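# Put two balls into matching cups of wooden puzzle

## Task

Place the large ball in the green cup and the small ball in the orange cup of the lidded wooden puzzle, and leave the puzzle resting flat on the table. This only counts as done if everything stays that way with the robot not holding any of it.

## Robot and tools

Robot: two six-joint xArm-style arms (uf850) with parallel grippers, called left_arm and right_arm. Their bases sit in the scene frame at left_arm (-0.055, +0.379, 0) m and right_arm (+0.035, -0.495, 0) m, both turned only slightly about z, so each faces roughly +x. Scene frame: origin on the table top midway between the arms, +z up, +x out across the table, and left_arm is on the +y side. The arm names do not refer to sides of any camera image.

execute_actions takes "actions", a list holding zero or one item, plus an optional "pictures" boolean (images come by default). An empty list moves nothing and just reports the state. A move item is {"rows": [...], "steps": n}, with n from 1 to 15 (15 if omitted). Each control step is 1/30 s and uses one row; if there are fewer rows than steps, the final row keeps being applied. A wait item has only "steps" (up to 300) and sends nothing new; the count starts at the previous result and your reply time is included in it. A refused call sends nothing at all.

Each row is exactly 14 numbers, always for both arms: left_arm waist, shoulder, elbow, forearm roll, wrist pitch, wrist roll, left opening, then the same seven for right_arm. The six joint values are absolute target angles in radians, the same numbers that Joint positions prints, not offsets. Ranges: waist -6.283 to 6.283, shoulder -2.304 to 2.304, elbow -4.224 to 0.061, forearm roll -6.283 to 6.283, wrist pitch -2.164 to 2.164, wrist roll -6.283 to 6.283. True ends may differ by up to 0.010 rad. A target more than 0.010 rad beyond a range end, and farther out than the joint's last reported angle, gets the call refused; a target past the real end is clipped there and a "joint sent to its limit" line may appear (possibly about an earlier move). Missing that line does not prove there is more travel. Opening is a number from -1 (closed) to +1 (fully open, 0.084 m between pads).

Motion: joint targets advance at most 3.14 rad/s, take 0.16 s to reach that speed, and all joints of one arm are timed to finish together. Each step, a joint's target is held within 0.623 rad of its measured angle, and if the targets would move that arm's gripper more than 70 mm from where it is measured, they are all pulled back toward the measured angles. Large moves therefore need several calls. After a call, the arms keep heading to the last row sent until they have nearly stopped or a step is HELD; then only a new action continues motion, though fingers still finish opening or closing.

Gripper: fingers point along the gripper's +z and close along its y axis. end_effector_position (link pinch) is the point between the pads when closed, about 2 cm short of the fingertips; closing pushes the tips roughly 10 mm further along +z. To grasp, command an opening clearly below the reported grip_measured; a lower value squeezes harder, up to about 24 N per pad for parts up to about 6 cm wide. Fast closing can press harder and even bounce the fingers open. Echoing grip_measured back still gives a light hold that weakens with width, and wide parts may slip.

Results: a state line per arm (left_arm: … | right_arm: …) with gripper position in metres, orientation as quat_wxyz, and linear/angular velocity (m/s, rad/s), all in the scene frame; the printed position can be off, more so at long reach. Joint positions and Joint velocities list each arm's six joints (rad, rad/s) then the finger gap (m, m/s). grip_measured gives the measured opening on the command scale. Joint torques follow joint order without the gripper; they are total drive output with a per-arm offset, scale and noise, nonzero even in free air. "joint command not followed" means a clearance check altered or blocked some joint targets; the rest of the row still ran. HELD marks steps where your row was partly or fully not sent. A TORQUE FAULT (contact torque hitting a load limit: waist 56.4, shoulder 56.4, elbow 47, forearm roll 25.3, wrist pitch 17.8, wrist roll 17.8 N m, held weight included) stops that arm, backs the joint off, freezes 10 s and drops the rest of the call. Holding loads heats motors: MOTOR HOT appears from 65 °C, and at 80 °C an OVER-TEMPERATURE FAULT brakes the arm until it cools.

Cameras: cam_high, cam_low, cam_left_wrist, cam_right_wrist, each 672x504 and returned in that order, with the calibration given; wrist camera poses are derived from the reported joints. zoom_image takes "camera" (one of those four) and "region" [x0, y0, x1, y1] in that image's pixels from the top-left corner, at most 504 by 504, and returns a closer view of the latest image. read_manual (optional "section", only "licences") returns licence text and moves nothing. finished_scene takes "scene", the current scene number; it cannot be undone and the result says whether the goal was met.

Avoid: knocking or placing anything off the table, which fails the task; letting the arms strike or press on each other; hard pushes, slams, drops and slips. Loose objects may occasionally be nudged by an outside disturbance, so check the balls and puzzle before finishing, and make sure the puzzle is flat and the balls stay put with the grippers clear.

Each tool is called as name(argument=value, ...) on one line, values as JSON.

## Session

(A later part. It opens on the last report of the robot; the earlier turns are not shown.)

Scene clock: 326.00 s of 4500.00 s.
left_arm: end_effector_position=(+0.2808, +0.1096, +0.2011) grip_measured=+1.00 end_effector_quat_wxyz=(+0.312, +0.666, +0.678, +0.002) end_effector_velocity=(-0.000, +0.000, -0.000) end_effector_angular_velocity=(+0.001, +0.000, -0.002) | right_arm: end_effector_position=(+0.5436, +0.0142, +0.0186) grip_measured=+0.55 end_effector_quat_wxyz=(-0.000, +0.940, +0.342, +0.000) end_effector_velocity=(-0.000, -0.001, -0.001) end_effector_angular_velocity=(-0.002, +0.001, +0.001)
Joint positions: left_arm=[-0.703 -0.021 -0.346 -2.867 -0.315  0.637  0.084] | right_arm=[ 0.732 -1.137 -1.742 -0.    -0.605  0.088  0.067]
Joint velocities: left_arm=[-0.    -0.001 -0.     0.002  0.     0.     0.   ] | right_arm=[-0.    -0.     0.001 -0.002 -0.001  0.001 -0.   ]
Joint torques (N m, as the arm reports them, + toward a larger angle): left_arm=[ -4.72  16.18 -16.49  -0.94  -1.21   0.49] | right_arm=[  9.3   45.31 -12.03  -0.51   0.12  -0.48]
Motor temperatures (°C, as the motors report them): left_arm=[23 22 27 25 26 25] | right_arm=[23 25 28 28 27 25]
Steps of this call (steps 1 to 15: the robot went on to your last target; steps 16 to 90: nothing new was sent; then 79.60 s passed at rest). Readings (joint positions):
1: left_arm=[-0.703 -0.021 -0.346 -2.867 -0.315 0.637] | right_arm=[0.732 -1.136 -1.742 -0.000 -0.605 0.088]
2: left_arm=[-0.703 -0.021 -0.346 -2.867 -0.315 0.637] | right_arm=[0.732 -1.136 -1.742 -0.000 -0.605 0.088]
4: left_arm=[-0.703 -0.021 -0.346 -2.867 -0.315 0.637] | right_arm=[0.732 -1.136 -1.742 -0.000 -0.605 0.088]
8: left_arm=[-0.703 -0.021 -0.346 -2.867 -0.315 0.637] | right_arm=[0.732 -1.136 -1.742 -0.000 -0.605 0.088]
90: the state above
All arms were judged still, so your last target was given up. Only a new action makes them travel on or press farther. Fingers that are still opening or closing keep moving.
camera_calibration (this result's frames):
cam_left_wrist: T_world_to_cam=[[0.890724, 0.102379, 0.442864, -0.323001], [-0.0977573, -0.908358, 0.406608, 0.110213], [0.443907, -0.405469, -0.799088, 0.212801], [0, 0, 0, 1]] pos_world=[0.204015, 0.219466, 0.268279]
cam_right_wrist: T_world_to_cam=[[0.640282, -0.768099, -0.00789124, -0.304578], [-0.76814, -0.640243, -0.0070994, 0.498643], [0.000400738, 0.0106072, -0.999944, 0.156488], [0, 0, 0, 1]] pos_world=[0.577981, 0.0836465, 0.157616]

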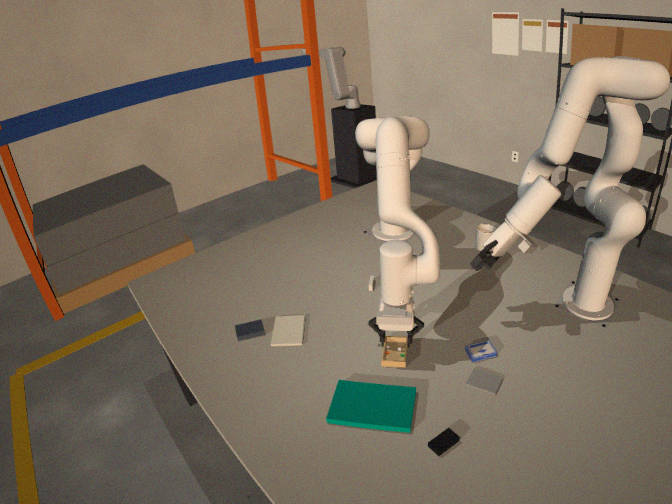

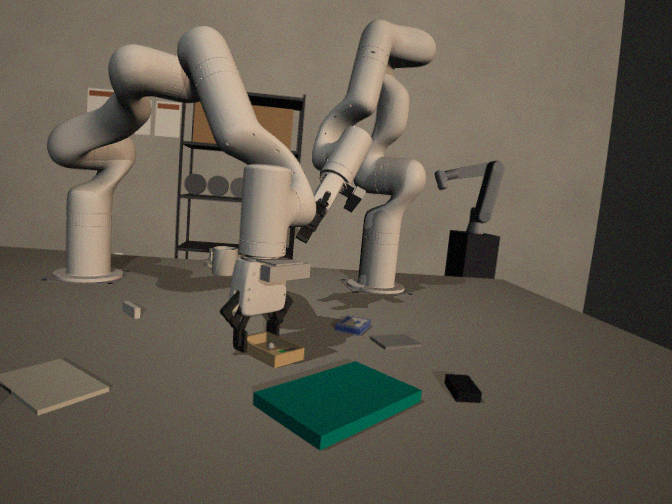

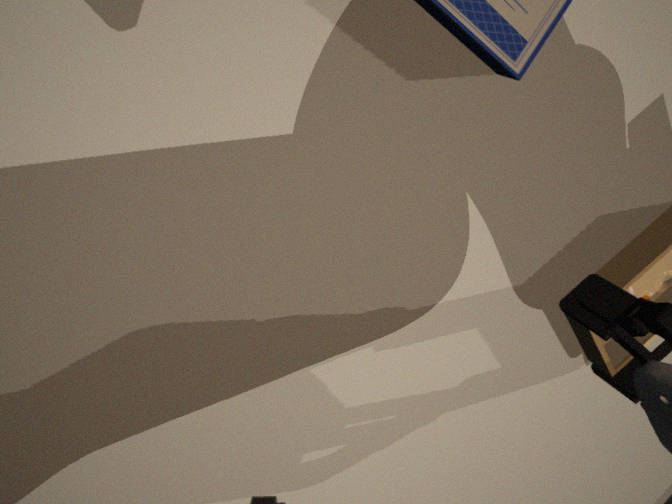

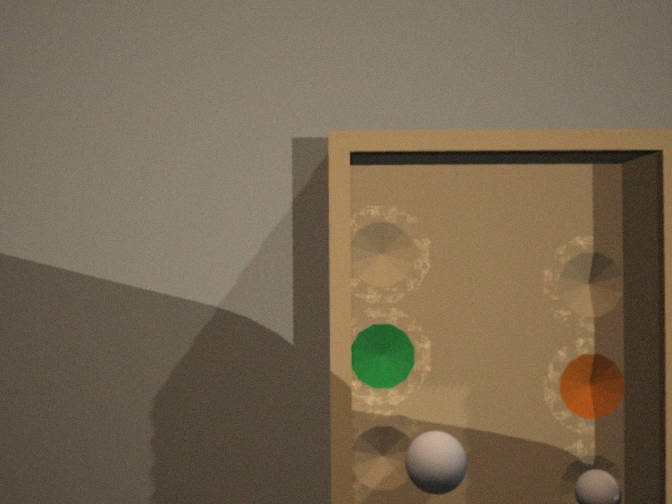

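execute_actions(actions=[{"rows": [[-0.703,-0.021,-0.346,-2.867,-0.315,0.637,1,0.73184,-1.13534,-1.74021,0,-0.60487,0.08784,0],[-0.703,-0.021,-0.346,-2.867,-0.315,0.637,1,0.73197,-1.13134,-1.73522,0,-0.60388,0.08797,0],[-0.703,-0.021,-0.346,-2.867,-0.315,0.637,1,0.73218,-1.12486,-1.72714,0,-0.60228,0.08818,0],[-0.703,-0.021,-0.346,-2.867,-0.315,0.637,1,0.73246,-1.11619,-1.71632,0,-0.60014,0.08846,0],[-0.703,-0.021,-0.346,-2.867,-0.315,0.637,1,0.7328,-1.1057,-1.70325,0,-0.59755,0.0888,0],[-0.703,-0.021,-0.346,-2.867,-0.315,0.637,1,0.73318,-1.09386,-1.68849,0,-0.59463,0.08918,0],[-0.703,-0.021,-0.346,-2.867,-0.315,0.637,1,0.73359,-1.08118,-1.67268,0,-0.5915,0.08959,0],[-0.703,-0.021,-0.346,-2.867,-0.315,0.637,1,0.73401,-1.06822,-1.65652,0,-0.5883,0.09001,0],[-0.703,-0.021,-0.346,-2.867,-0.315,0.637,1,0.73442,-1.05554,-1.64071,0,-0.58517,0.09042,0],[-0.703,-0.021,-0.346,-2.867,-0.315,0.637,1,0.7348,-1.0437,-1.62595,0,-0.58225,0.0908,0],[-0.703,-0.021,-0.346,-2.867,-0.315,0.637,1,0.73514,-1.03321,-1.61288,0,-0.57966,0.09114,0],[-0.703,-0.021,-0.346,-2.867,-0.315,0.637,1,0.73542,-1.02454,-1.60206,0,-0.57752,0.09142,0],[-0.703,-0.021,-0.346,-2.867,-0.315,0.637,1,0.73563,-1.01806,-1.59398,0,-0.57592,0.09163,0],[-0.703,-0.021,-0.346,-2.867,-0.315,0.637,1,0.73576,-1.01406,-1.58899,0,-0.57493,0.09176,0],[-0.703,-0.021,-0.346,-2.867,-0.315,0.637,1,0.7358,-1.0127,-1.5873,0,-0.5746,0.0918,0]], "steps": 15}], pictures=false)

execute_actions(actions=[{"rows": [[-0.703,-0.021,-0.346,-2.867,-0.315,0.637,1,0.7394,-1.0131,-1.5883,-0.0183,-0.5762,0.1107,0],[-0.703,-0.021,-0.346,-2.867,-0.315,0.637,1,0.74303,-1.01357,-1.58922,-0.03646,-0.57792,0.12956,0]], "steps": 9}])

execute_actions(actions=[{"rows": [[-0.703,-0.021,-0.346,-2.867,-0.315,0.637,1,0.74303,-1.01357,-1.58922,-0.03646,-0.57792,0.12956,0],[-0.703,-0.021,-0.346,-2.867,-0.315,0.637,1,0.74484,-1.01379,-1.58969,-0.0455,-0.5789,0.1389,0],[-0.703,-0.021,-0.346,-2.867,-0.315,0.637,1,0.74665,-1.01401,-1.59016,-0.05451,-0.57991,0.14825,0]], "steps": 15}])

Scene clock: 345.37 s of 4500.00 s.
left_arm: end_effector_position=(+0.2808, +0.1096, +0.2011) grip_measured=+1.00 end_effector_quat_wxyz=(+0.312, +0.666, +0.678, +0.002) end_effector_velocity=(+0.000, -0.000, +0.000) end_effector_angular_velocity=(-0.000, -0.000, +0.000) | right_arm: end_effector_position=(+0.5242, -0.0020, +0.0446) grip_measured=+0.55 end_effector_quat_wxyz=(-0.000, +0.940, +0.342, +0.000) end_effector_velocity=(-0.045, -0.038, +0.060) end_effector_angular_velocity=(+0.002, -0.002, +0.000)
Joint positions: left_arm=[-0.703 -0.021 -0.346 -2.867 -0.315  0.637  0.084] | right_arm=[ 0.735 -1.035 -1.615  0.    -0.58   0.091  0.067]
Joint velocities: left_arm=[-0.  0. -0. -0. -0.  0. -0.] | right_arm=[ 0.008  0.231  0.282 -0.     0.053  0.008 -0.   ]
Joint torques (N m, as the arm reports them, + toward a larger angle): left_arm=[ -5.12  15.26 -16.47  -0.85  -1.27   0.5 ] | right_arm=[  9.22  48.33 -15.77  -0.83  -0.1   -0.49]
Motor temperatures (°C, as the motors report them): left_arm=[23 22 27 25 26 25] | right_arm=[23 25 28 28 27 25]
Steps of this call (steps 1 to 90: nothing new was sent; then 15.87 s passed at rest; steps 91 to 105: all 15 steps of this action). Readings (joint positions):
91: left_arm=[-0.703 -0.021 -0.346 -2.867 -0.315 0.637] | right_arm=[0.732 -1.137 -1.742 0.000 -0.605 0.088]
92: left_arm=[-0.703 -0.021 -0.346 -2.867 -0.315 0.637] | right_arm=[0.732 -1.136 -1.741 -0.000 -0.605 0.088]
94: left_arm=[-0.703 -0.021 -0.346 -2.867 -0.315 0.637] | right_arm=[0.732 -1.133 -1.736 0.000 -0.603 0.088]
98: left_arm=[-0.703 -0.021 -0.346 -2.867 -0.315 0.637] | right_arm=[0.733 -1.109 -1.703 0.000 -0.598 0.089]
105: the state above

Scene clock: 345.67 s of 4500.00 s.
left_arm: end_effector_position=(+0.2808, +0.1096, +0.2011) grip_measured=+1.00 end_effector_quat_wxyz=(+0.312, +0.666, +0.678, +0.002) end_effector_velocity=(+0.000, +0.000, +0.000) end_effector_angular_velocity=(-0.000, +0.000, +0.001) | right_arm: end_effector_position=(+0.5196, -0.0058, +0.0496) grip_measured=+0.55 end_effector_quat_wxyz=(+0.009, +0.939, +0.342, +0.003) end_effector_velocity=(-0.001, -0.002, +0.003) end_effector_angular_velocity=(-0.011, -0.013, -0.004)
Joint positions: left_arm=[-0.703 -0.021 -0.346 -2.867 -0.315  0.637  0.084] | right_arm=[ 0.742 -1.015 -1.59  -0.033 -0.578  0.126  0.067]
Joint velocities: left_arm=[ 0.     0.    -0.    -0.001 -0.    -0.    -0.   ] | right_arm=[ 0.005  0.01   0.01  -0.032  0.     0.035 -0.   ]
Joint torques (N m, as the arm reports them, + toward a larger angle): left_arm=[ -4.92  15.19 -16.45  -1.    -1.27   0.53] | right_arm=[  9.24  54.81 -15.65  -0.93  -0.28  -0.38]
Motor temperatures (°C, as the motors report them): left_arm=[23 22 27 25 26 25] | right_arm=[23 25 28 28 27 25]
Steps of this call (steps 1 to 9: all 9 steps of this action). Readings (joint positions):
1: left_arm=[-0.703 -0.021 -0.346 -2.867 -0.315 0.637] | right_arm=[0.735 -1.028 -1.607 -0.000 -0.579 0.092]
2: left_arm=[-0.703 -0.021 -0.346 -2.867 -0.315 0.637] | right_arm=[0.736 -1.024 -1.602 -0.004 -0.578 0.096]
4: left_arm=[-0.703 -0.021 -0.346 -2.867 -0.315 0.637] | right_arm=[0.739 -1.019 -1.595 -0.018 -0.578 0.110]
8: left_arm=[-0.703 -0.021 -0.346 -2.867 -0.315 0.637] | right_arm=[0.742 -1.015 -1.591 -0.032 -0.578 0.125]
9: the state above
camera_calibration (this result's frames):
cam_left_wrist: T_world_to_cam=[[0.890724, 0.102379, 0.442864, -0.323], [-0.0977575, -0.908358, 0.406608, 0.110214], [0.443907, -0.405469, -0.799088, 0.212801], [0, 0, 0, 1]] pos_world=[0.204015, 0.219466, 0.268279]
cam_right_wrist: T_world_to_cam=[[0.640448, -0.76793, 0.0104986, -0.305322], [-0.767908, -0.640523, -0.00684533, 0.467481], [0.0119813, -0.00367789, -0.999921, 0.18168], [0, 0, 0, 1]] pos_world=[0.552349, 0.0656345, 0.188071]

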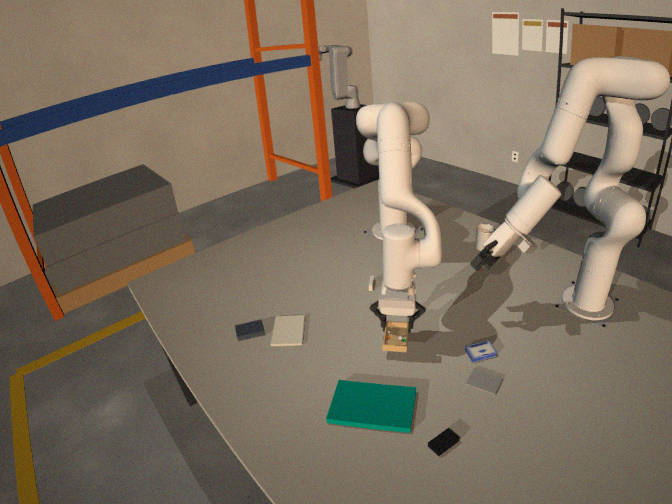

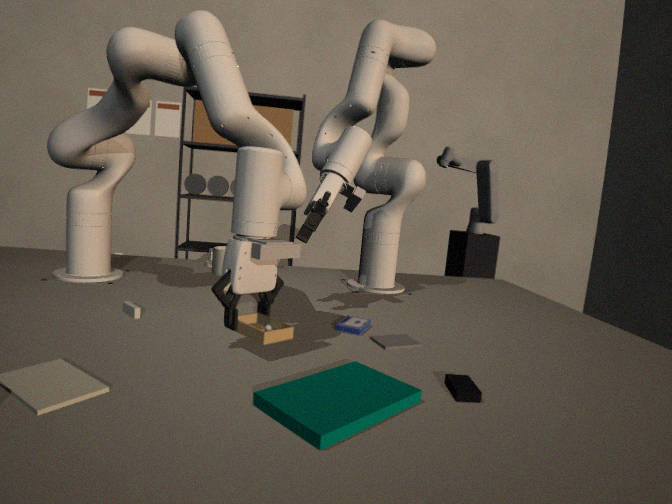

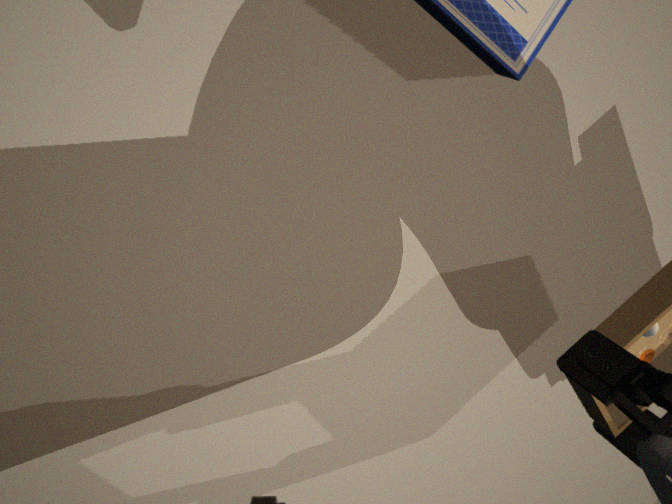

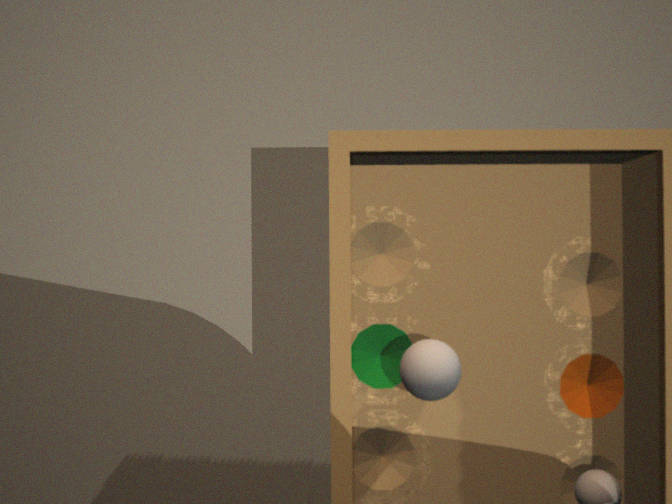

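Scene clock: 346.17 s of 4500.00 s.
left_arm: end_effector_position=(+0.2808, +0.1096, +0.2011) grip_measured=+1.00 end_effector_quat_wxyz=(+0.312, +0.666, +0.678, +0.002) end_effector_velocity=(-0.000, -0.000, -0.000) end_effector_angular_velocity=(+0.000, +0.000, -0.001) | right_arm: end_effector_position=(+0.5194, -0.0060, +0.0502) grip_measured=+0.55 end_effector_quat_wxyz=(+0.014, +0.939, +0.342, +0.005) end_effector_velocity=(+0.000, +0.001, +0.000) end_effector_angular_velocity=(+0.000, -0.003, +0.001)
Joint positions: left_arm=[-0.703 -0.021 -0.346 -2.867 -0.315  0.637  0.084] | right_arm=[ 0.747 -1.014 -1.59  -0.054 -0.58   0.148  0.067]
Joint velocities: left_arm=[-0.    -0.     0.     0.001 -0.     0.    -0.   ] | right_arm=[ 0.001  0.    -0.    -0.003  0.001  0.002  0.   ]
Joint torques (N m, as the arm reports them, + toward a larger angle): left_arm=[ -4.49  15.03 -16.29  -1.07  -1.25   0.45] | right_arm=[  9.5   53.84 -16.    -0.84  -0.13  -0.43]
Motor temperatures (°C, as the motors report them): left_arm=[23 22 27 25 26 25] | right_arm=[23 25 28 28 27 25]
Steps of this call (steps 1 to 15: all 15 steps of this action). Readings (joint positions):
1: left_arm=[-0.703 -0.021 -0.346 -2.867 -0.315 0.637] | right_arm=[0.743 -1.015 -1.590 -0.034 -0.578 0.127]
2: left_arm=[-0.703 -0.021 -0.346 -2.867 -0.315 0.637] | right_arm=[0.743 -1.014 -1.590 -0.035 -0.578 0.128]
4: left_arm=[-0.703 -0.021 -0.346 -2.867 -0.315 0.637] | right_arm=[0.744 -1.014 -1.590 -0.041 -0.579 0.135]
8: left_arm=[-0.703 -0.021 -0.346 -2.867 -0.315 0.637] | right_arm=[0.746 -1.014 -1.590 -0.051 -0.580 0.145]
15: the state above
camera_calibration (this result's frames):
cam_left_wrist: T_world_to_cam=[[0.890724, 0.102379, 0.442864, -0.323001], [-0.0977576, -0.908358, 0.406608, 0.110213], [0.443907, -0.405469, -0.799088, 0.212801], [0, 0, 0, 1]] pos_world=[0.204015, 0.219466, 0.268279]
cam_right_wrist: T_world_to_cam=[[0.640152, -0.767934, 0.0219491, -0.305737], [-0.767999, -0.640411, -0.00716244, 0.467338], [0.0195567, -0.0122718, -0.999733, 0.178239], [0, 0, 0, 1]] pos_world=[0.551147, 0.0666894, 0.18825]

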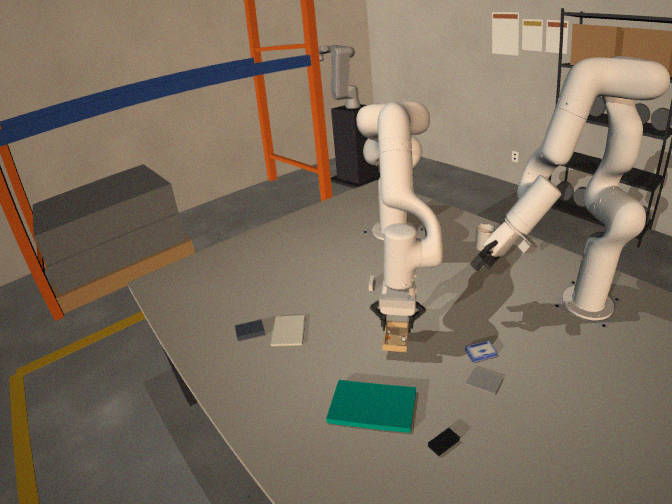

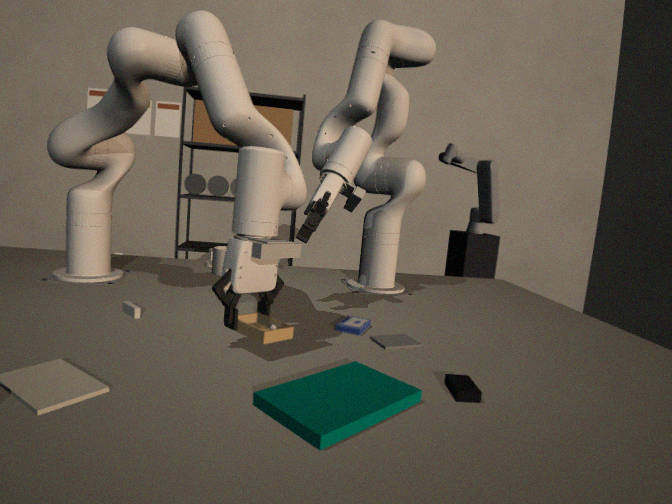

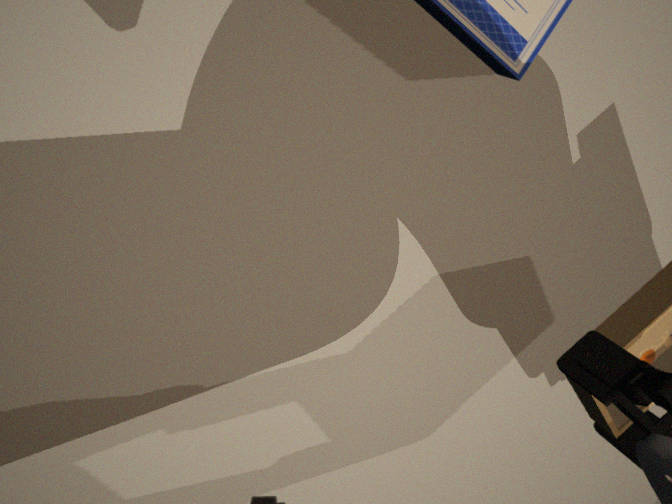

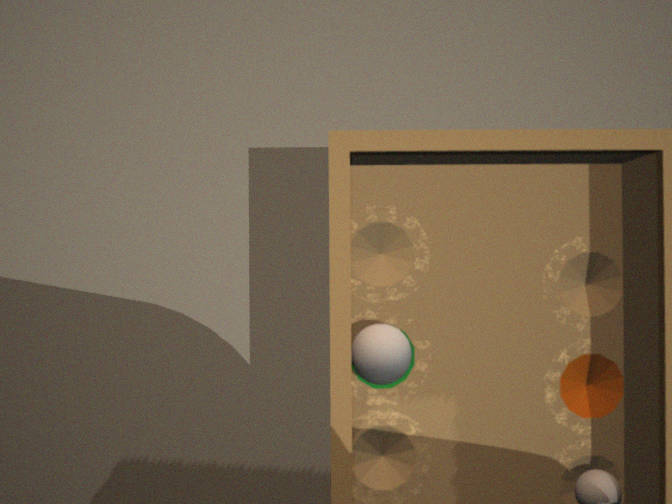

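execute_actions(actions=[{"rows": [[-0.703,-0.021,-0.346,-2.867,-0.315,0.637,1,0.7485,-1.01207,-1.58637,-0.0642,-0.57472,0.1584,0],[-0.703,-0.021,-0.346,-2.867,-0.315,0.637,1,0.7537,-1.00769,-1.57787,-0.0929,-0.56349,0.1885,0],[-0.703,-0.021,-0.346,-2.867,-0.315,0.637,1,0.7619,-1.00158,-1.56602,-0.1391,-0.54896,0.2368,0],[-0.703,-0.021,-0.346,-2.867,-0.315,0.637,1,0.7725,-0.99526,-1.55377,-0.1994,-0.53631,0.3001,0],[-0.703,-0.021,-0.346,-2.867,-0.315,0.637,1,0.78429,-0.98931,-1.54229,-0.2683,-0.5276,0.37229,0],[-0.703,-0.021,-0.346,-2.867,-0.315,0.637,1,0.79619,-0.9843,-1.53262,-0.3385,-0.52405,0.44562,0],[-0.703,-0.021,-0.346,-2.867,-0.315,0.637,1,0.80695,-0.97999,-1.52432,-0.4022,-0.52358,0.51174,0],[-0.703,-0.021,-0.346,-2.867,-0.315,0.637,1,0.81546,-0.97674,-1.51804,-0.4523,-0.52507,0.56342,0],[-0.703,-0.021,-0.346,-2.867,-0.315,0.637,1,0.82092,-0.97472,-1.51415,-0.4842,-0.5269,0.59616,0],[-0.703,-0.021,-0.346,-2.867,-0.315,0.637,1,0.8228,-0.97403,-1.51282,-0.4951,-0.52769,0.60742,0]], "steps": 15}], pictures=false)

execute_actions(actions=[{"steps": 15}])

zoom_image(camera="cam_high", region=[365, 295, 435, 360])

Scene clock: 466.67 s of 4500.00 s.
left_arm: end_effector_position=(+0.2808, +0.1096, +0.2011) grip_measured=+1.00 end_effector_quat_wxyz=(+0.312, +0.666, +0.678, +0.002) end_effector_velocity=(+0.000, -0.000, +0.001) end_effector_angular_velocity=(-0.001, -0.001, +0.000) | right_arm: end_effector_position=(+0.5180, -0.0057, +0.0567) grip_measured=+0.55 end_effector_quat_wxyz=(+0.083, +0.933, +0.341, +0.081) end_effector_velocity=(+0.005, +0.002, +0.010) end_effector_angular_velocity=(-0.044, -0.168, -0.015)
Joint positions: left_arm=[-0.703 -0.021 -0.346 -2.867 -0.315  0.637  0.084] | right_arm=[ 0.818 -0.977 -1.518 -0.461 -0.529  0.571  0.067]
Joint velocities: left_arm=[ 0.     0.001 -0.    -0.    -0.     0.    -0.   ] | right_arm=[ 0.053  0.026  0.05  -0.358  0.012  0.388 -0.   ]
Joint torques (N m, as the arm reports them, + toward a larger angle): left_arm=[ -4.58  15.78 -16.19  -1.1   -1.2    0.51] | right_arm=[  5.71  53.16 -15.64   1.62  -0.21  -0.78]
Motor temperatures (°C, as the motors report them): left_arm=[23 22 27 25 26 25] | right_arm=[23 25 28 28 27 25]
Steps of this call (steps 1 to 15: the robot went on to your last target; steps 16 to 100: nothing new was sent; then 116.67 s passed at rest; steps 101 to 115: all 15 steps of this action). Readings (joint positions):
101: left_arm=[-0.703 -0.021 -0.346 -2.867 -0.315 0.637] | right_arm=[0.747 -1.014 -1.590 -0.055 -0.580 0.149]
102: left_arm=[-0.703 -0.021 -0.346 -2.867 -0.315 0.637] | right_arm=[0.747 -1.014 -1.589 -0.057 -0.579 0.151]
104: left_arm=[-0.703 -0.021 -0.346 -2.867 -0.315 0.637] | right_arm=[0.750 -1.011 -1.583 -0.077 -0.571 0.172]
108: left_arm=[-0.703 -0.021 -0.346 -2.867 -0.315 0.637] | right_arm=[0.773 -0.996 -1.556 -0.207 -0.543 0.309]
115: the state above

Scene clock: 467.17 s of 4500.00 s.
left_arm: end_effector_position=(+0.2808, +0.1096, +0.2011) grip_measured=+1.00 end_effector_quat_wxyz=(+0.312, +0.666, +0.678, +0.002) end_effector_velocity=(+0.000, +0.000, -0.000) end_effector_angular_velocity=(-0.000, +0.000, +0.001) | right_arm: end_effector_position=(+0.5183, -0.0055, +0.0576) grip_measured=+0.55 end_effector_quat_wxyz=(+0.088, +0.932, +0.340, +0.088) end_effector_velocity=(-0.001, -0.000, -0.001) end_effector_angular_velocity=(-0.002, -0.000, +0.001)
Joint positions: left_arm=[-0.703 -0.021 -0.346 -2.867 -0.315  0.637  0.084] | right_arm=[ 0.823 -0.974 -1.513 -0.495 -0.528  0.607  0.067]
Joint velocities: left_arm=[-0.    -0.     0.    -0.001 -0.    -0.    -0.   ] | right_arm=[ 0.001  0.     0.003 -0.003  0.001  0.003 -0.   ]
Joint torques (N m, as the arm reports them, + toward a larger angle): left_arm=[ -5.05  15.12 -16.22  -1.07  -1.27   0.46] | right_arm=[  9.8   51.29 -14.97  -0.69  -0.3   -0.4 ]
Motor temperatures (°C, as the motors report them): left_arm=[23 22 27 25 26 25] | right_arm=[23 25 28 28 27 25]
Steps of this call (steps 1 to 15: the robot went on to your last target). Readings (joint positions):
1: left_arm=[-0.703 -0.021 -0.346 -2.867 -0.315 0.637] | right_arm=[0.819 -0.976 -1.516 -0.471 -0.528 0.581]
2: left_arm=[-0.703 -0.021 -0.346 -2.867 -0.315 0.637] | right_arm=[0.820 -0.975 -1.515 -0.478 -0.528 0.589]
4: left_arm=[-0.703 -0.021 -0.346 -2.867 -0.315 0.637] | right_arm=[0.821 -0.975 -1.514 -0.486 -0.528 0.598]
8: left_arm=[-0.703 -0.021 -0.346 -2.867 -0.315 0.637] | right_arm=[0.822 -0.974 -1.513 -0.492 -0.528 0.605]
15: the state above
camera_calibration (this result's frames):
cam_left_wrist: T_world_to_cam=[[0.890724, 0.102379, 0.442864, -0.323001], [-0.0977573, -0.908358, 0.406608, 0.110213], [0.443907, -0.405469, -0.799088, 0.212801], [0, 0, 0, 1]] pos_world=[0.204015, 0.219466, 0.268279]
cam_right_wrist: T_world_to_cam=[[0.616457, -0.757184, 0.215994, -0.303689], [-0.754678, -0.646428, -0.112214, 0.465959], [0.224592, -0.093831, -0.969925, 0.0772121], [0, 0, 0, 1]] pos_world=[0.521519, 0.0785052, 0.192772]

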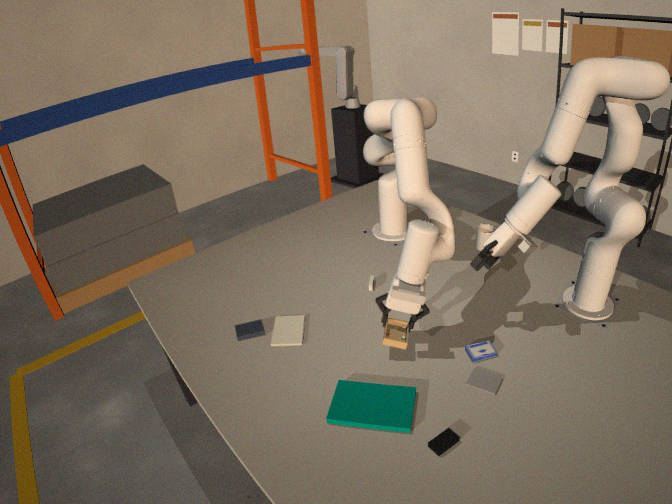

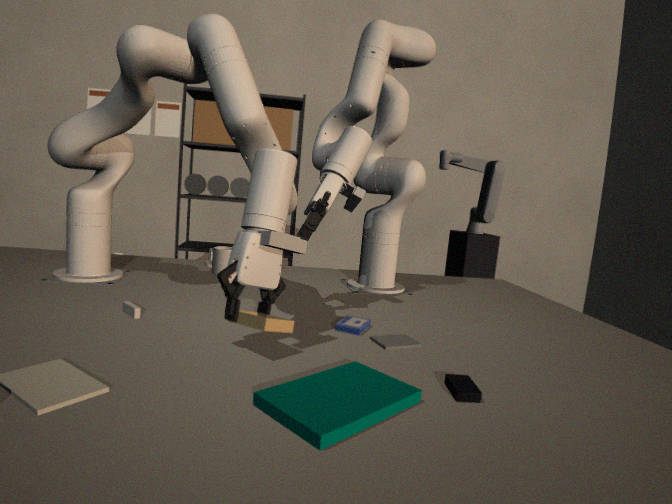

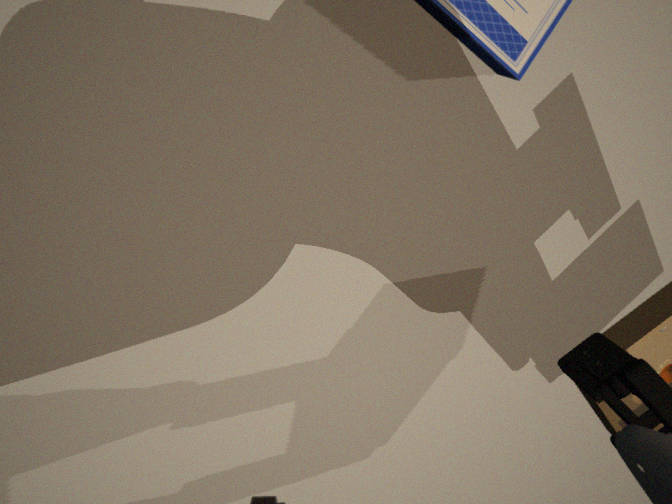

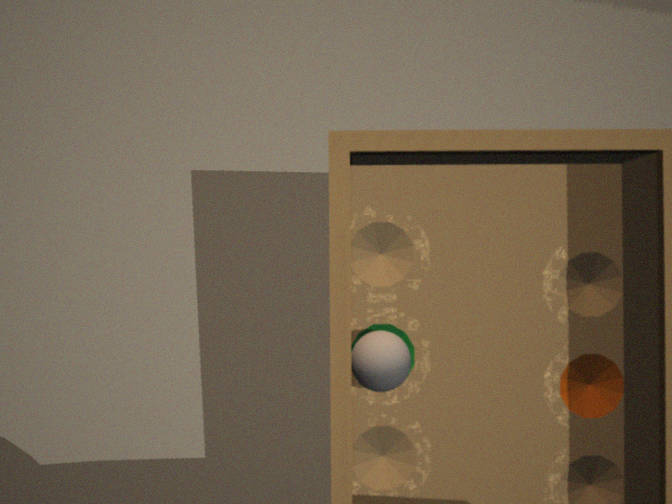

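Region (365, 295, 435, 360) of cam_high's 672x504 image, scaled by 7.200, with more detail than that image has; it fills the top 468 rows of this view, and the rest is white.

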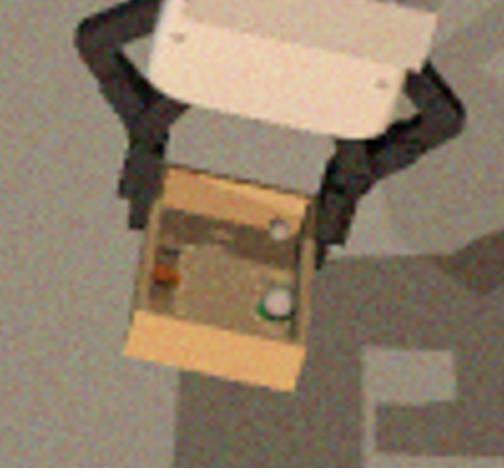

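execute_actions(actions=[{"rows": [[-0.703,-0.021,-0.346,-2.867,-0.315,0.637,1,0.8213,-0.97458,-1.51388,-0.48641,-0.52706,0.59845,0],[-0.703,-0.021,-0.346,-2.867,-0.315,0.637,1,0.81696,-0.97618,-1.51696,-0.46112,-0.52552,0.57249,0],[-0.703,-0.021,-0.346,-2.867,-0.315,0.637,1,0.80999,-0.97881,-1.52205,-0.42018,-0.52392,0.53033,0],[-0.703,-0.021,-0.346,-2.867,-0.315,0.637,1,0.80091,-0.98238,-1.52892,-0.36656,-0.52352,0.4748,0],[-0.703,-0.021,-0.346,-2.867,-0.315,0.637,1,0.79038,-0.98671,-1.53728,-0.3041,-0.52538,0.40974,0],[-0.703,-0.021,-0.346,-2.867,-0.315,0.637,1,0.77905,-0.99161,-1.54671,-0.23763,-0.53019,0.34023,0],[-0.703,-0.021,-0.346,-2.867,-0.315,0.637,1,0.76775,-0.99674,-1.55659,-0.17261,-0.53787,0.27204,0],[-0.703,-0.021,-0.346,-2.867,-0.315,0.637,1,0.75731,-1.00171,-1.56618,-0.11403,-0.5475,0.21067,0],[-0.703,-0.021,-0.346,-2.867,-0.315,0.637,1,0.74837,-1.00616,-1.57475,-0.06544,-0.55763,0.15987,0],[-0.703,-0.021,-0.346,-2.867,-0.315,0.637,1,0.74152,-1.00968,-1.58152,-0.02936,-0.5665,0.12229,0],[-0.703,-0.021,-0.346,-2.867,-0.315,0.637,1,0.73727,-1.01192,-1.58583,-0.00747,-0.57249,0.09955,0],[-0.703,-0.021,-0.346,-2.867,-0.315,0.637,1,0.7358,-1.0127,-1.58734,0,-0.57465,0.0918,0]], "steps": 15}], pictures=false)

execute_actions(actions=[{"rows": [[-0.703,-0.021,-0.346,-2.867,-0.315,0.637,1,0.7358,-1.0127,-1.58734,0,-0.57465,0.0918,0],[-0.703,-0.021,-0.346,-2.867,-0.315,0.637,1,0.7358,-1.0127,-1.58734,0,-0.57465,0.0918,0],[-0.703,-0.021,-0.346,-2.867,-0.315,0.637,1,0.7358,-1.0127,-1.58734,0,-0.57465,0.0918,0],[-0.703,-0.021,-0.346,-2.867,-0.315,0.637,1,0.7358,-1.0127,-1.58734,0,-0.57465,0.0918,0],[-0.703,-0.021,-0.346,-2.867,-0.315,0.637,1,0.7358,-1.0127,-1.58734,0,-0.57465,0.0918,0],[-0.703,-0.021,-0.346,-2.867,-0.315,0.637,1,0.733,-1.01747,-1.59759,0.01394,-0.59018,0.0774,0],[-0.703,-0.021,-0.346,-2.867,-0.315,0.637,1,0.72808,-1.02433,-1.61234,0.03775,-0.61266,0.05295,0],[-0.703,-0.021,-0.346,-2.867,-0.315,0.637,1,0.72371,-1.03049,-1.62556,0.05834,-0.63311,0.03199,0],[-0.703,-0.021,-0.346,-2.867,-0.315,0.637,1,0.72018,-1.03551,-1.63636,0.07458,-0.64977,0.01552,0],[-0.703,-0.021,-0.346,-2.867,-0.315,0.637,1,0.7177,-1.03907,-1.64399,0.08592,-0.66173,0.00415,0],[-0.703,-0.021,-0.346,-2.867,-0.315,0.637,1,0.71642,-1.04091,-1.64794,0.09167,-0.66785,-0.00158,0],[-0.703,-0.021,-0.346,-2.867,-0.315,0.637,1,0.71642,-1.04091,-1.64794,0.09167,-0.66785,-0.00158,0],[-0.703,-0.021,-0.346,-2.867,-0.315,0.637,1,0.7177,-1.03907,-1.64399,0.08592,-0.66173,0.00415,0],[-0.703,-0.021,-0.346,-2.867,-0.315,0.637,1,0.72018,-1.03551,-1.63636,0.07458,-0.64977,0.01552,0],[-0.703,-0.021,-0.346,-2.867,-0.315,0.637,1,0.72371,-1.03049,-1.62556,0.05834,-0.63311,0.03199,0]], "steps": 15}], pictures=false)

execute_actions(actions=[{"rows": [[-0.703,-0.021,-0.346,-2.867,-0.315,0.637,1,0.72808,-1.02433,-1.61234,0.03775,-0.61266,0.05295,0],[-0.703,-0.021,-0.346,-2.867,-0.315,0.637,1,0.733,-1.01747,-1.59759,0.01394,-0.59018,0.0774,0],[-0.703,-0.021,-0.346,-2.867,-0.315,0.637,1,0.73815,-1.01036,-1.58232,-0.01194,-0.56712,0.1042,0],[-0.703,-0.021,-0.346,-2.867,-0.315,0.637,1,0.74317,-1.0035,-1.56758,-0.03836,-0.54511,0.13175,0],[-0.703,-0.021,-0.346,-2.867,-0.315,0.637,1,0.74772,-0.99734,-1.55436,-0.06333,-0.52577,0.1579,0],[-0.703,-0.021,-0.346,-2.867,-0.315,0.637,1,0.75147,-0.99231,-1.54356,-0.08488,-0.51007,0.18046,0],[-0.703,-0.021,-0.346,-2.867,-0.315,0.637,1,0.75413,-0.98876,-1.53593,-0.10069,-0.49924,0.19709,0],[-0.703,-0.021,-0.346,-2.867,-0.315,0.637,1,0.75552,-0.98692,-1.53198,-0.10914,-0.4936,0.20601,0],[-0.703,-0.021,-0.346,-2.867,-0.315,0.637,1,0.75552,-0.98692,-1.53198,-0.10914,-0.4936,0.20601,0],[-0.703,-0.021,-0.346,-2.867,-0.315,0.637,1,0.75413,-0.98876,-1.53593,-0.10069,-0.49924,0.19709,0],[-0.703,-0.021,-0.346,-2.867,-0.315,0.637,1,0.75147,-0.99231,-1.54356,-0.08488,-0.51007,0.18046,0],[-0.703,-0.021,-0.346,-2.867,-0.315,0.637,1,0.74772,-0.99734,-1.55436,-0.06333,-0.52577,0.1579,0],[-0.703,-0.021,-0.346,-2.867,-0.315,0.637,1,0.74317,-1.0035,-1.56758,-0.03836,-0.54511,0.13175,0],[-0.703,-0.021,-0.346,-2.867,-0.315,0.637,1,0.73815,-1.01036,-1.58232,-0.01194,-0.56712,0.1042,0],[-0.703,-0.021,-0.346,-2.867,-0.315,0.637,1,0.73605,-1.01321,-1.58844,-0.0013,-0.5763,0.09314,0]], "steps": 15}])

execute_actions(actions=[{"steps": 15}])

Scene clock: 587.67 s of 4500.00 s.
left_arm: end_effector_position=(+0.2808, +0.1096, +0.2011) grip_measured=+1.00 end_effector_quat_wxyz=(+0.312, +0.666, +0.678, +0.002) end_effector_velocity=(-0.000, +0.000, -0.000) end_effector_angular_velocity=(+0.000, +0.001, -0.000) | right_arm: end_effector_position=(+0.5198, -0.0071, +0.0501) grip_measured=+0.55 end_effector_quat_wxyz=(+0.012, +0.940, +0.341, +0.010) end_effector_velocity=(+0.002, +0.004, -0.002) end_effector_angular_velocity=(+0.164, +0.292, +0.017)
Joint positions: left_arm=[-0.703 -0.021 -0.346 -2.867 -0.315  0.637  0.084] | right_arm=[ 0.745 -1.008 -1.578 -0.057 -0.564  0.153  0.067]
Joint velocities: left_arm=[-0.    -0.001 -0.     0.     0.    -0.    -0.   ] | right_arm=[-0.114 -0.054 -0.105  0.619 -0.116 -0.656  0.   ]
Joint torques (N m, as the arm reports them, + toward a larger angle): left_arm=[ -5.45  15.26 -16.5   -0.86  -1.26   0.41] | right_arm=[ 16.95  55.97 -14.8   -4.77   0.06   0.22]
Motor temperatures (°C, as the motors report them): left_arm=[23 22 27 25 26 25] | right_arm=[23 25 28 28 27 25]
Steps of this call (steps 1 to 15: the robot went on to your last target; steps 16 to 90: nothing new was sent; then 117.00 s passed at rest; steps 91 to 105: all 15 steps of this action). Readings (joint positions):
91: left_arm=[-0.703 -0.021 -0.346 -2.867 -0.315 0.637] | right_arm=[0.823 -0.974 -1.513 -0.495 -0.528 0.607]
92: left_arm=[-0.703 -0.021 -0.346 -2.867 -0.315 0.637] | right_arm=[0.822 -0.974 -1.513 -0.493 -0.528 0.605]
94: left_arm=[-0.703 -0.021 -0.346 -2.867 -0.315 0.637] | right_arm=[0.820 -0.975 -1.515 -0.475 -0.526 0.586]
98: left_arm=[-0.703 -0.021 -0.346 -2.867 -0.315 0.637] | right_arm=[0.799 -0.983 -1.531 -0.354 -0.526 0.461]
105: the state above

Scene clock: 588.17 s of 4500.00 s.
left_arm: end_effector_position=(+0.2808, +0.1096, +0.2011) grip_measured=+1.00 end_effector_quat_wxyz=(+0.312, +0.666, +0.678, +0.002) end_effector_velocity=(+0.000, +0.000, -0.000) end_effector_angular_velocity=(-0.000, +0.001, +0.001) | right_arm: end_effector_position=(+0.5198, -0.0058, +0.0524) grip_measured=+0.55 end_effector_quat_wxyz=(-0.011, +0.939, +0.342, -0.031) end_effector_velocity=(-0.001, -0.000, -0.001) end_effector_angular_velocity=(+0.000, -0.027, +0.001)
Joint positions: left_arm=[-0.703 -0.021 -0.346 -2.867 -0.315  0.637  0.084] | right_arm=[ 0.719 -1.036 -1.637  0.075 -0.651  0.015  0.067]
Joint velocities: left_arm=[ 0.    -0.001 -0.    -0.001 -0.    -0.     0.   ] | right_arm=[ 0.007  0.01   0.023 -0.027  0.033  0.026 -0.   ]
Joint torques (N m, as the arm reports them, + toward a larger angle): left_arm=[ -4.57  15.09 -16.53  -0.88  -1.28   0.48] | right_arm=[ 12.36  58.73 -14.68  -3.32  -0.27  -0.04]
Motor temperatures (°C, as the motors report them): left_arm=[23 22 27 25 26 25] | right_arm=[23 25 28 28 27 25]
Steps of this call (steps 1 to 15: all 15 steps of this action). Readings (joint positions):
1: left_arm=[-0.703 -0.021 -0.346 -2.867 -0.315 0.637] | right_arm=[0.742 -1.009 -1.581 -0.040 -0.567 0.135]
2: left_arm=[-0.703 -0.021 -0.346 -2.867 -0.315 0.637] | right_arm=[0.740 -1.010 -1.583 -0.028 -0.569 0.122]
4: left_arm=[-0.703 -0.021 -0.346 -2.867 -0.315 0.637] | right_arm=[0.738 -1.011 -1.585 -0.015 -0.572 0.107]
8: left_arm=[-0.703 -0.021 -0.346 -2.867 -0.315 0.637] | right_arm=[0.735 -1.015 -1.593 0.006 -0.585 0.085]
15: the state above

Scene clock: 588.67 s of 4500.00 s.
left_arm: end_effector_position=(+0.2808, +0.1096, +0.2011) grip_measured=+1.00 end_effector_quat_wxyz=(+0.312, +0.666, +0.678, +0.002) end_effector_velocity=(-0.000, +0.000, -0.000) end_effector_angular_velocity=(+0.000, +0.000, -0.000) | right_arm: end_effector_position=(+0.5190, -0.0060, +0.0491) grip_measured=+0.55 end_effector_quat_wxyz=(+0.007, +0.939, +0.343, +0.020) end_effector_velocity=(+0.009, -0.002, +0.005) end_effector_angular_velocity=(-0.016, +0.296, -0.021)
Joint positions: left_arm=[-0.703 -0.021 -0.346 -2.867 -0.315  0.637  0.084] | right_arm=[ 0.747 -0.998 -1.557 -0.06  -0.53   0.154  0.067]
Joint velocities: left_arm=[ 0. -0.  0.  0. -0.  0. -0.] | right_arm=[-0.084 -0.108 -0.233  0.438 -0.329 -0.445 -0.   ]
Joint torques (N m, as the arm reports them, + toward a larger angle): left_arm=[ -5.38  15.71 -16.44  -0.7   -1.19   0.52] | right_arm=[  6.27  52.86 -16.13   0.51  -0.56  -0.53]
Motor temperatures (°C, as the motors report them): left_arm=[23 22 27 25 26 25] | right_arm=[23 25 28 28 27 25]
Steps of this call (steps 1 to 15: all 15 steps of this action). Readings (joint positions):
1: left_arm=[-0.703 -0.021 -0.346 -2.867 -0.315 0.637] | right_arm=[0.720 -1.035 -1.635 0.072 -0.647 0.018]
2: left_arm=[-0.703 -0.021 -0.346 -2.867 -0.315 0.637] | right_arm=[0.722 -1.033 -1.630 0.065 -0.640 0.026]
4: left_arm=[-0.703 -0.021 -0.346 -2.867 -0.315 0.637] | right_arm=[0.728 -1.025 -1.614 0.039 -0.615 0.052]
8: left_arm=[-0.703 -0.021 -0.346 -2.867 -0.315 0.637] | right_arm=[0.743 -1.004 -1.568 -0.041 -0.547 0.134]
15: the state above
camera_calibration (this result's frames):
cam_left_wrist: T_world_to_cam=[[0.890724, 0.102379, 0.442864, -0.323001], [-0.0977574, -0.908358, 0.406608, 0.110213], [0.443907, -0.405469, -0.799088, 0.212801], [0, 0, 0, 1]] pos_world=[0.204015, 0.219466, 0.268279]
cam_right_wrist: T_world_to_cam=[[0.640365, -0.767828, 0.019311, -0.3055], [-0.766887, -0.640572, -0.0394064, 0.467966], [0.0426274, 0.0104251, -0.999037, 0.165277], [0, 0, 0, 1]] pos_world=[0.547463, 0.0634719, 0.189458]

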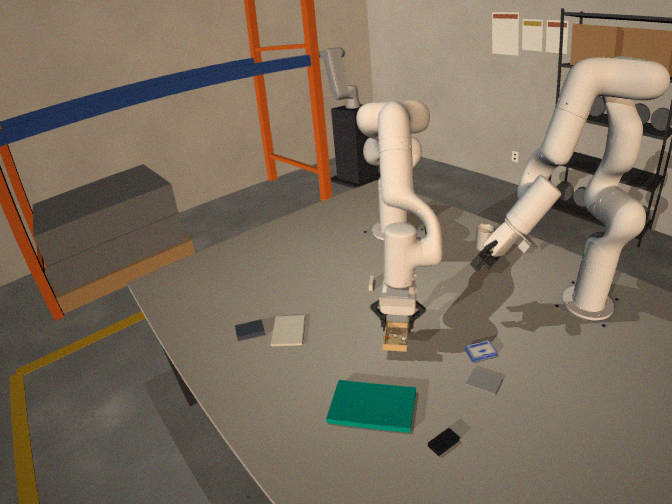

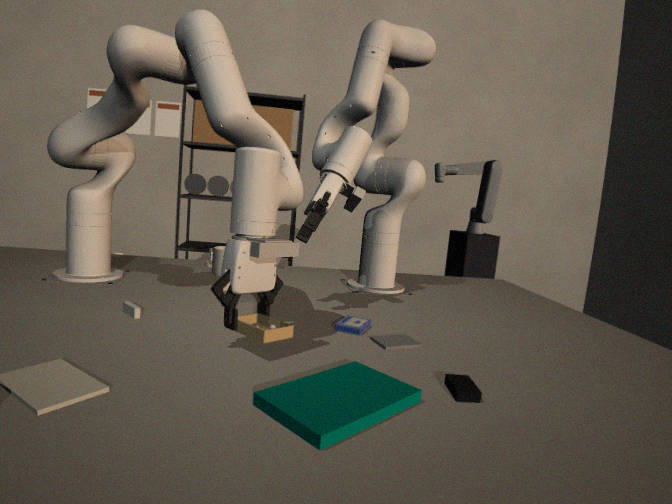

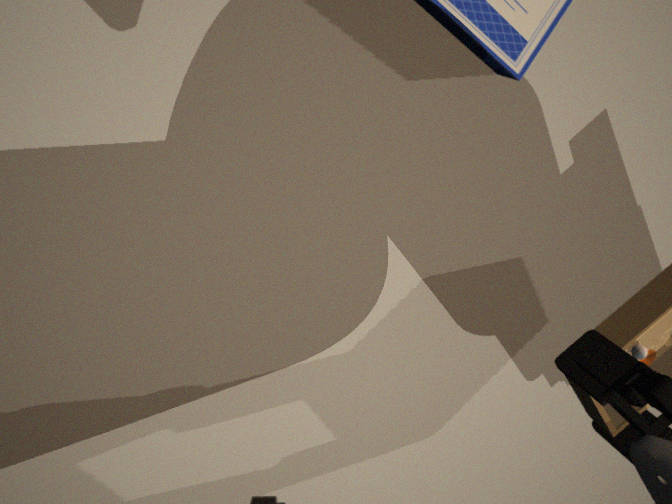

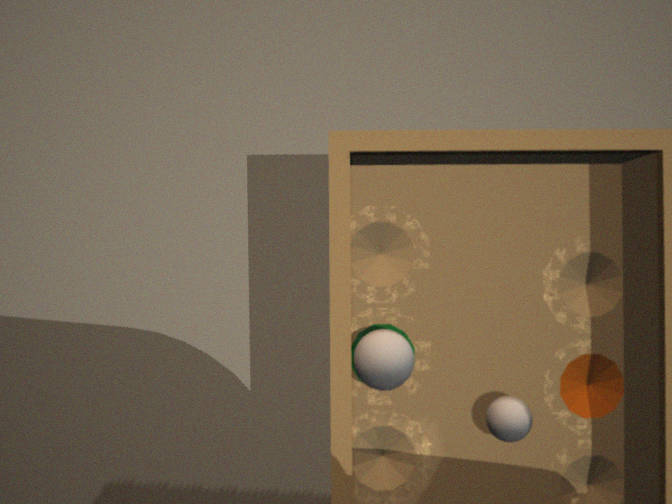

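Scene clock: 589.17 s of 4500.00 s.
left_arm: end_effector_position=(+0.2808, +0.1096, +0.2011) grip_measured=+1.00 end_effector_quat_wxyz=(+0.312, +0.666, +0.678, +0.002) end_effector_velocity=(+0.000, -0.000, +0.000) end_effector_angular_velocity=(-0.000, -0.001, -0.001) | right_arm: end_effector_position=(+0.5195, -0.0060, +0.0500) grip_measured=+0.55 end_effector_quat_wxyz=(+0.001, +0.940, +0.342, -0.000) end_effector_velocity=(+0.001, +0.000, +0.000) end_effector_angular_velocity=(+0.002, +0.001, -0.000)
Joint positions: left_arm=[-0.703 -0.021 -0.346 -2.867 -0.315  0.637  0.084] | right_arm=[ 0.736 -1.013 -1.588 -0.002 -0.576  0.094  0.067]
Joint velocities: left_arm=[ 0.     0.001 -0.     0.     0.     0.    -0.   ] | right_arm=[-0.001 -0.001 -0.003  0.004 -0.002 -0.004  0.   ]
Joint torques (N m, as the arm reports them, + toward a larger angle): left_arm=[ -5.05  15.23 -16.45  -1.14  -1.26   0.5 ] | right_arm=[  9.35  54.57 -15.62  -0.49  -0.25  -0.41]
Motor temperatures (°C, as the motors report them): left_arm=[23 22 27 25 26 25] | right_arm=[23 25 28 28 27 25]
Steps of this call (steps 1 to 15: the robot went on to your last target). Readings (joint positions):
1: left_arm=[-0.703 -0.021 -0.346 -2.867 -0.315 0.637] | right_arm=[0.744 -1.002 -1.565 -0.045 -0.541 0.139]
2: left_arm=[-0.703 -0.021 -0.346 -2.867 -0.315 0.637] | right_arm=[0.741 -1.006 -1.572 -0.032 -0.551 0.126]
4: left_arm=[-0.703 -0.021 -0.346 -2.867 -0.315 0.637] | right_arm=[0.738 -1.010 -1.581 -0.016 -0.564 0.109]
8: left_arm=[-0.703 -0.021 -0.346 -2.867 -0.315 0.637] | right_arm=[0.737 -1.012 -1.587 -0.005 -0.573 0.097]
15: the state above
camera_calibration (this result's frames):
cam_left_wrist: T_world_to_cam=[[0.890724, 0.102379, 0.442864, -0.323001], [-0.0977574, -0.908358, 0.406608, 0.110213], [0.443907, -0.405469, -0.799088, 0.212801], [0, 0, 0, 1]] pos_world=[0.204015, 0.219466, 0.268279]
cam_right_wrist: T_world_to_cam=[[0.640346, -0.768056, -0.00686389, -0.304529], [-0.768087, -0.640315, -0.00624243, 0.467365], [0.000399481, 0.00926937, -0.999957, 0.18816], [0, 0, 0, 1]] pos_world=[0.553906, 0.0636216, 0.188979]

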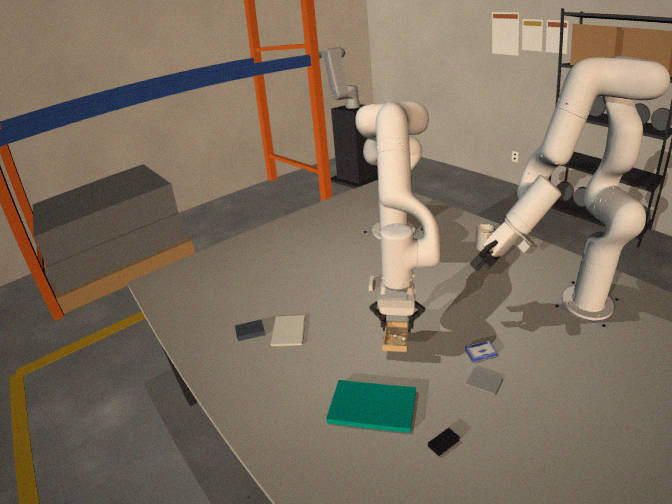

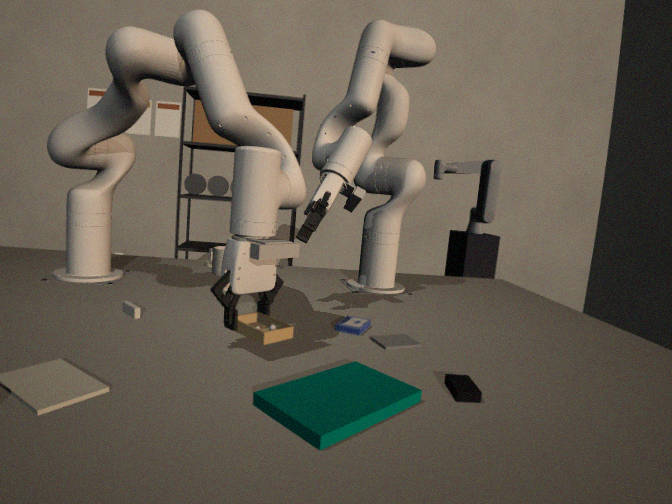

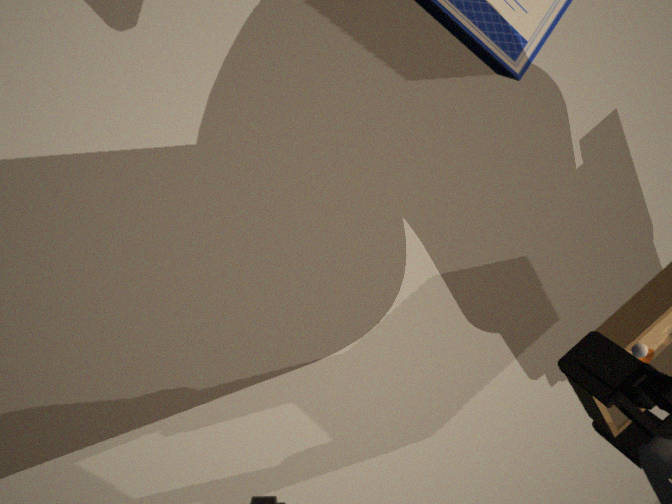

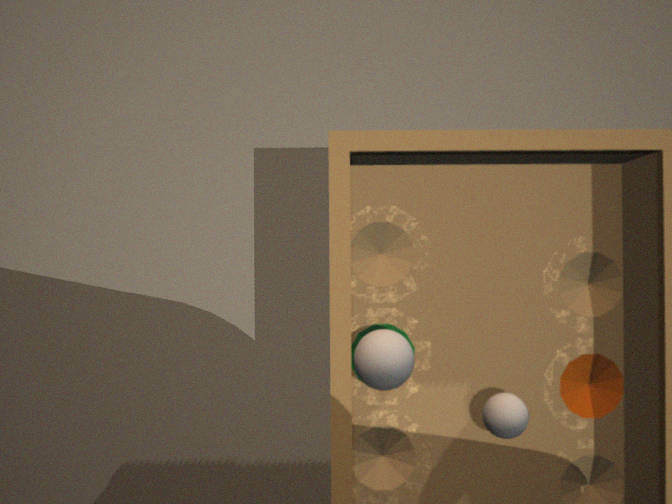

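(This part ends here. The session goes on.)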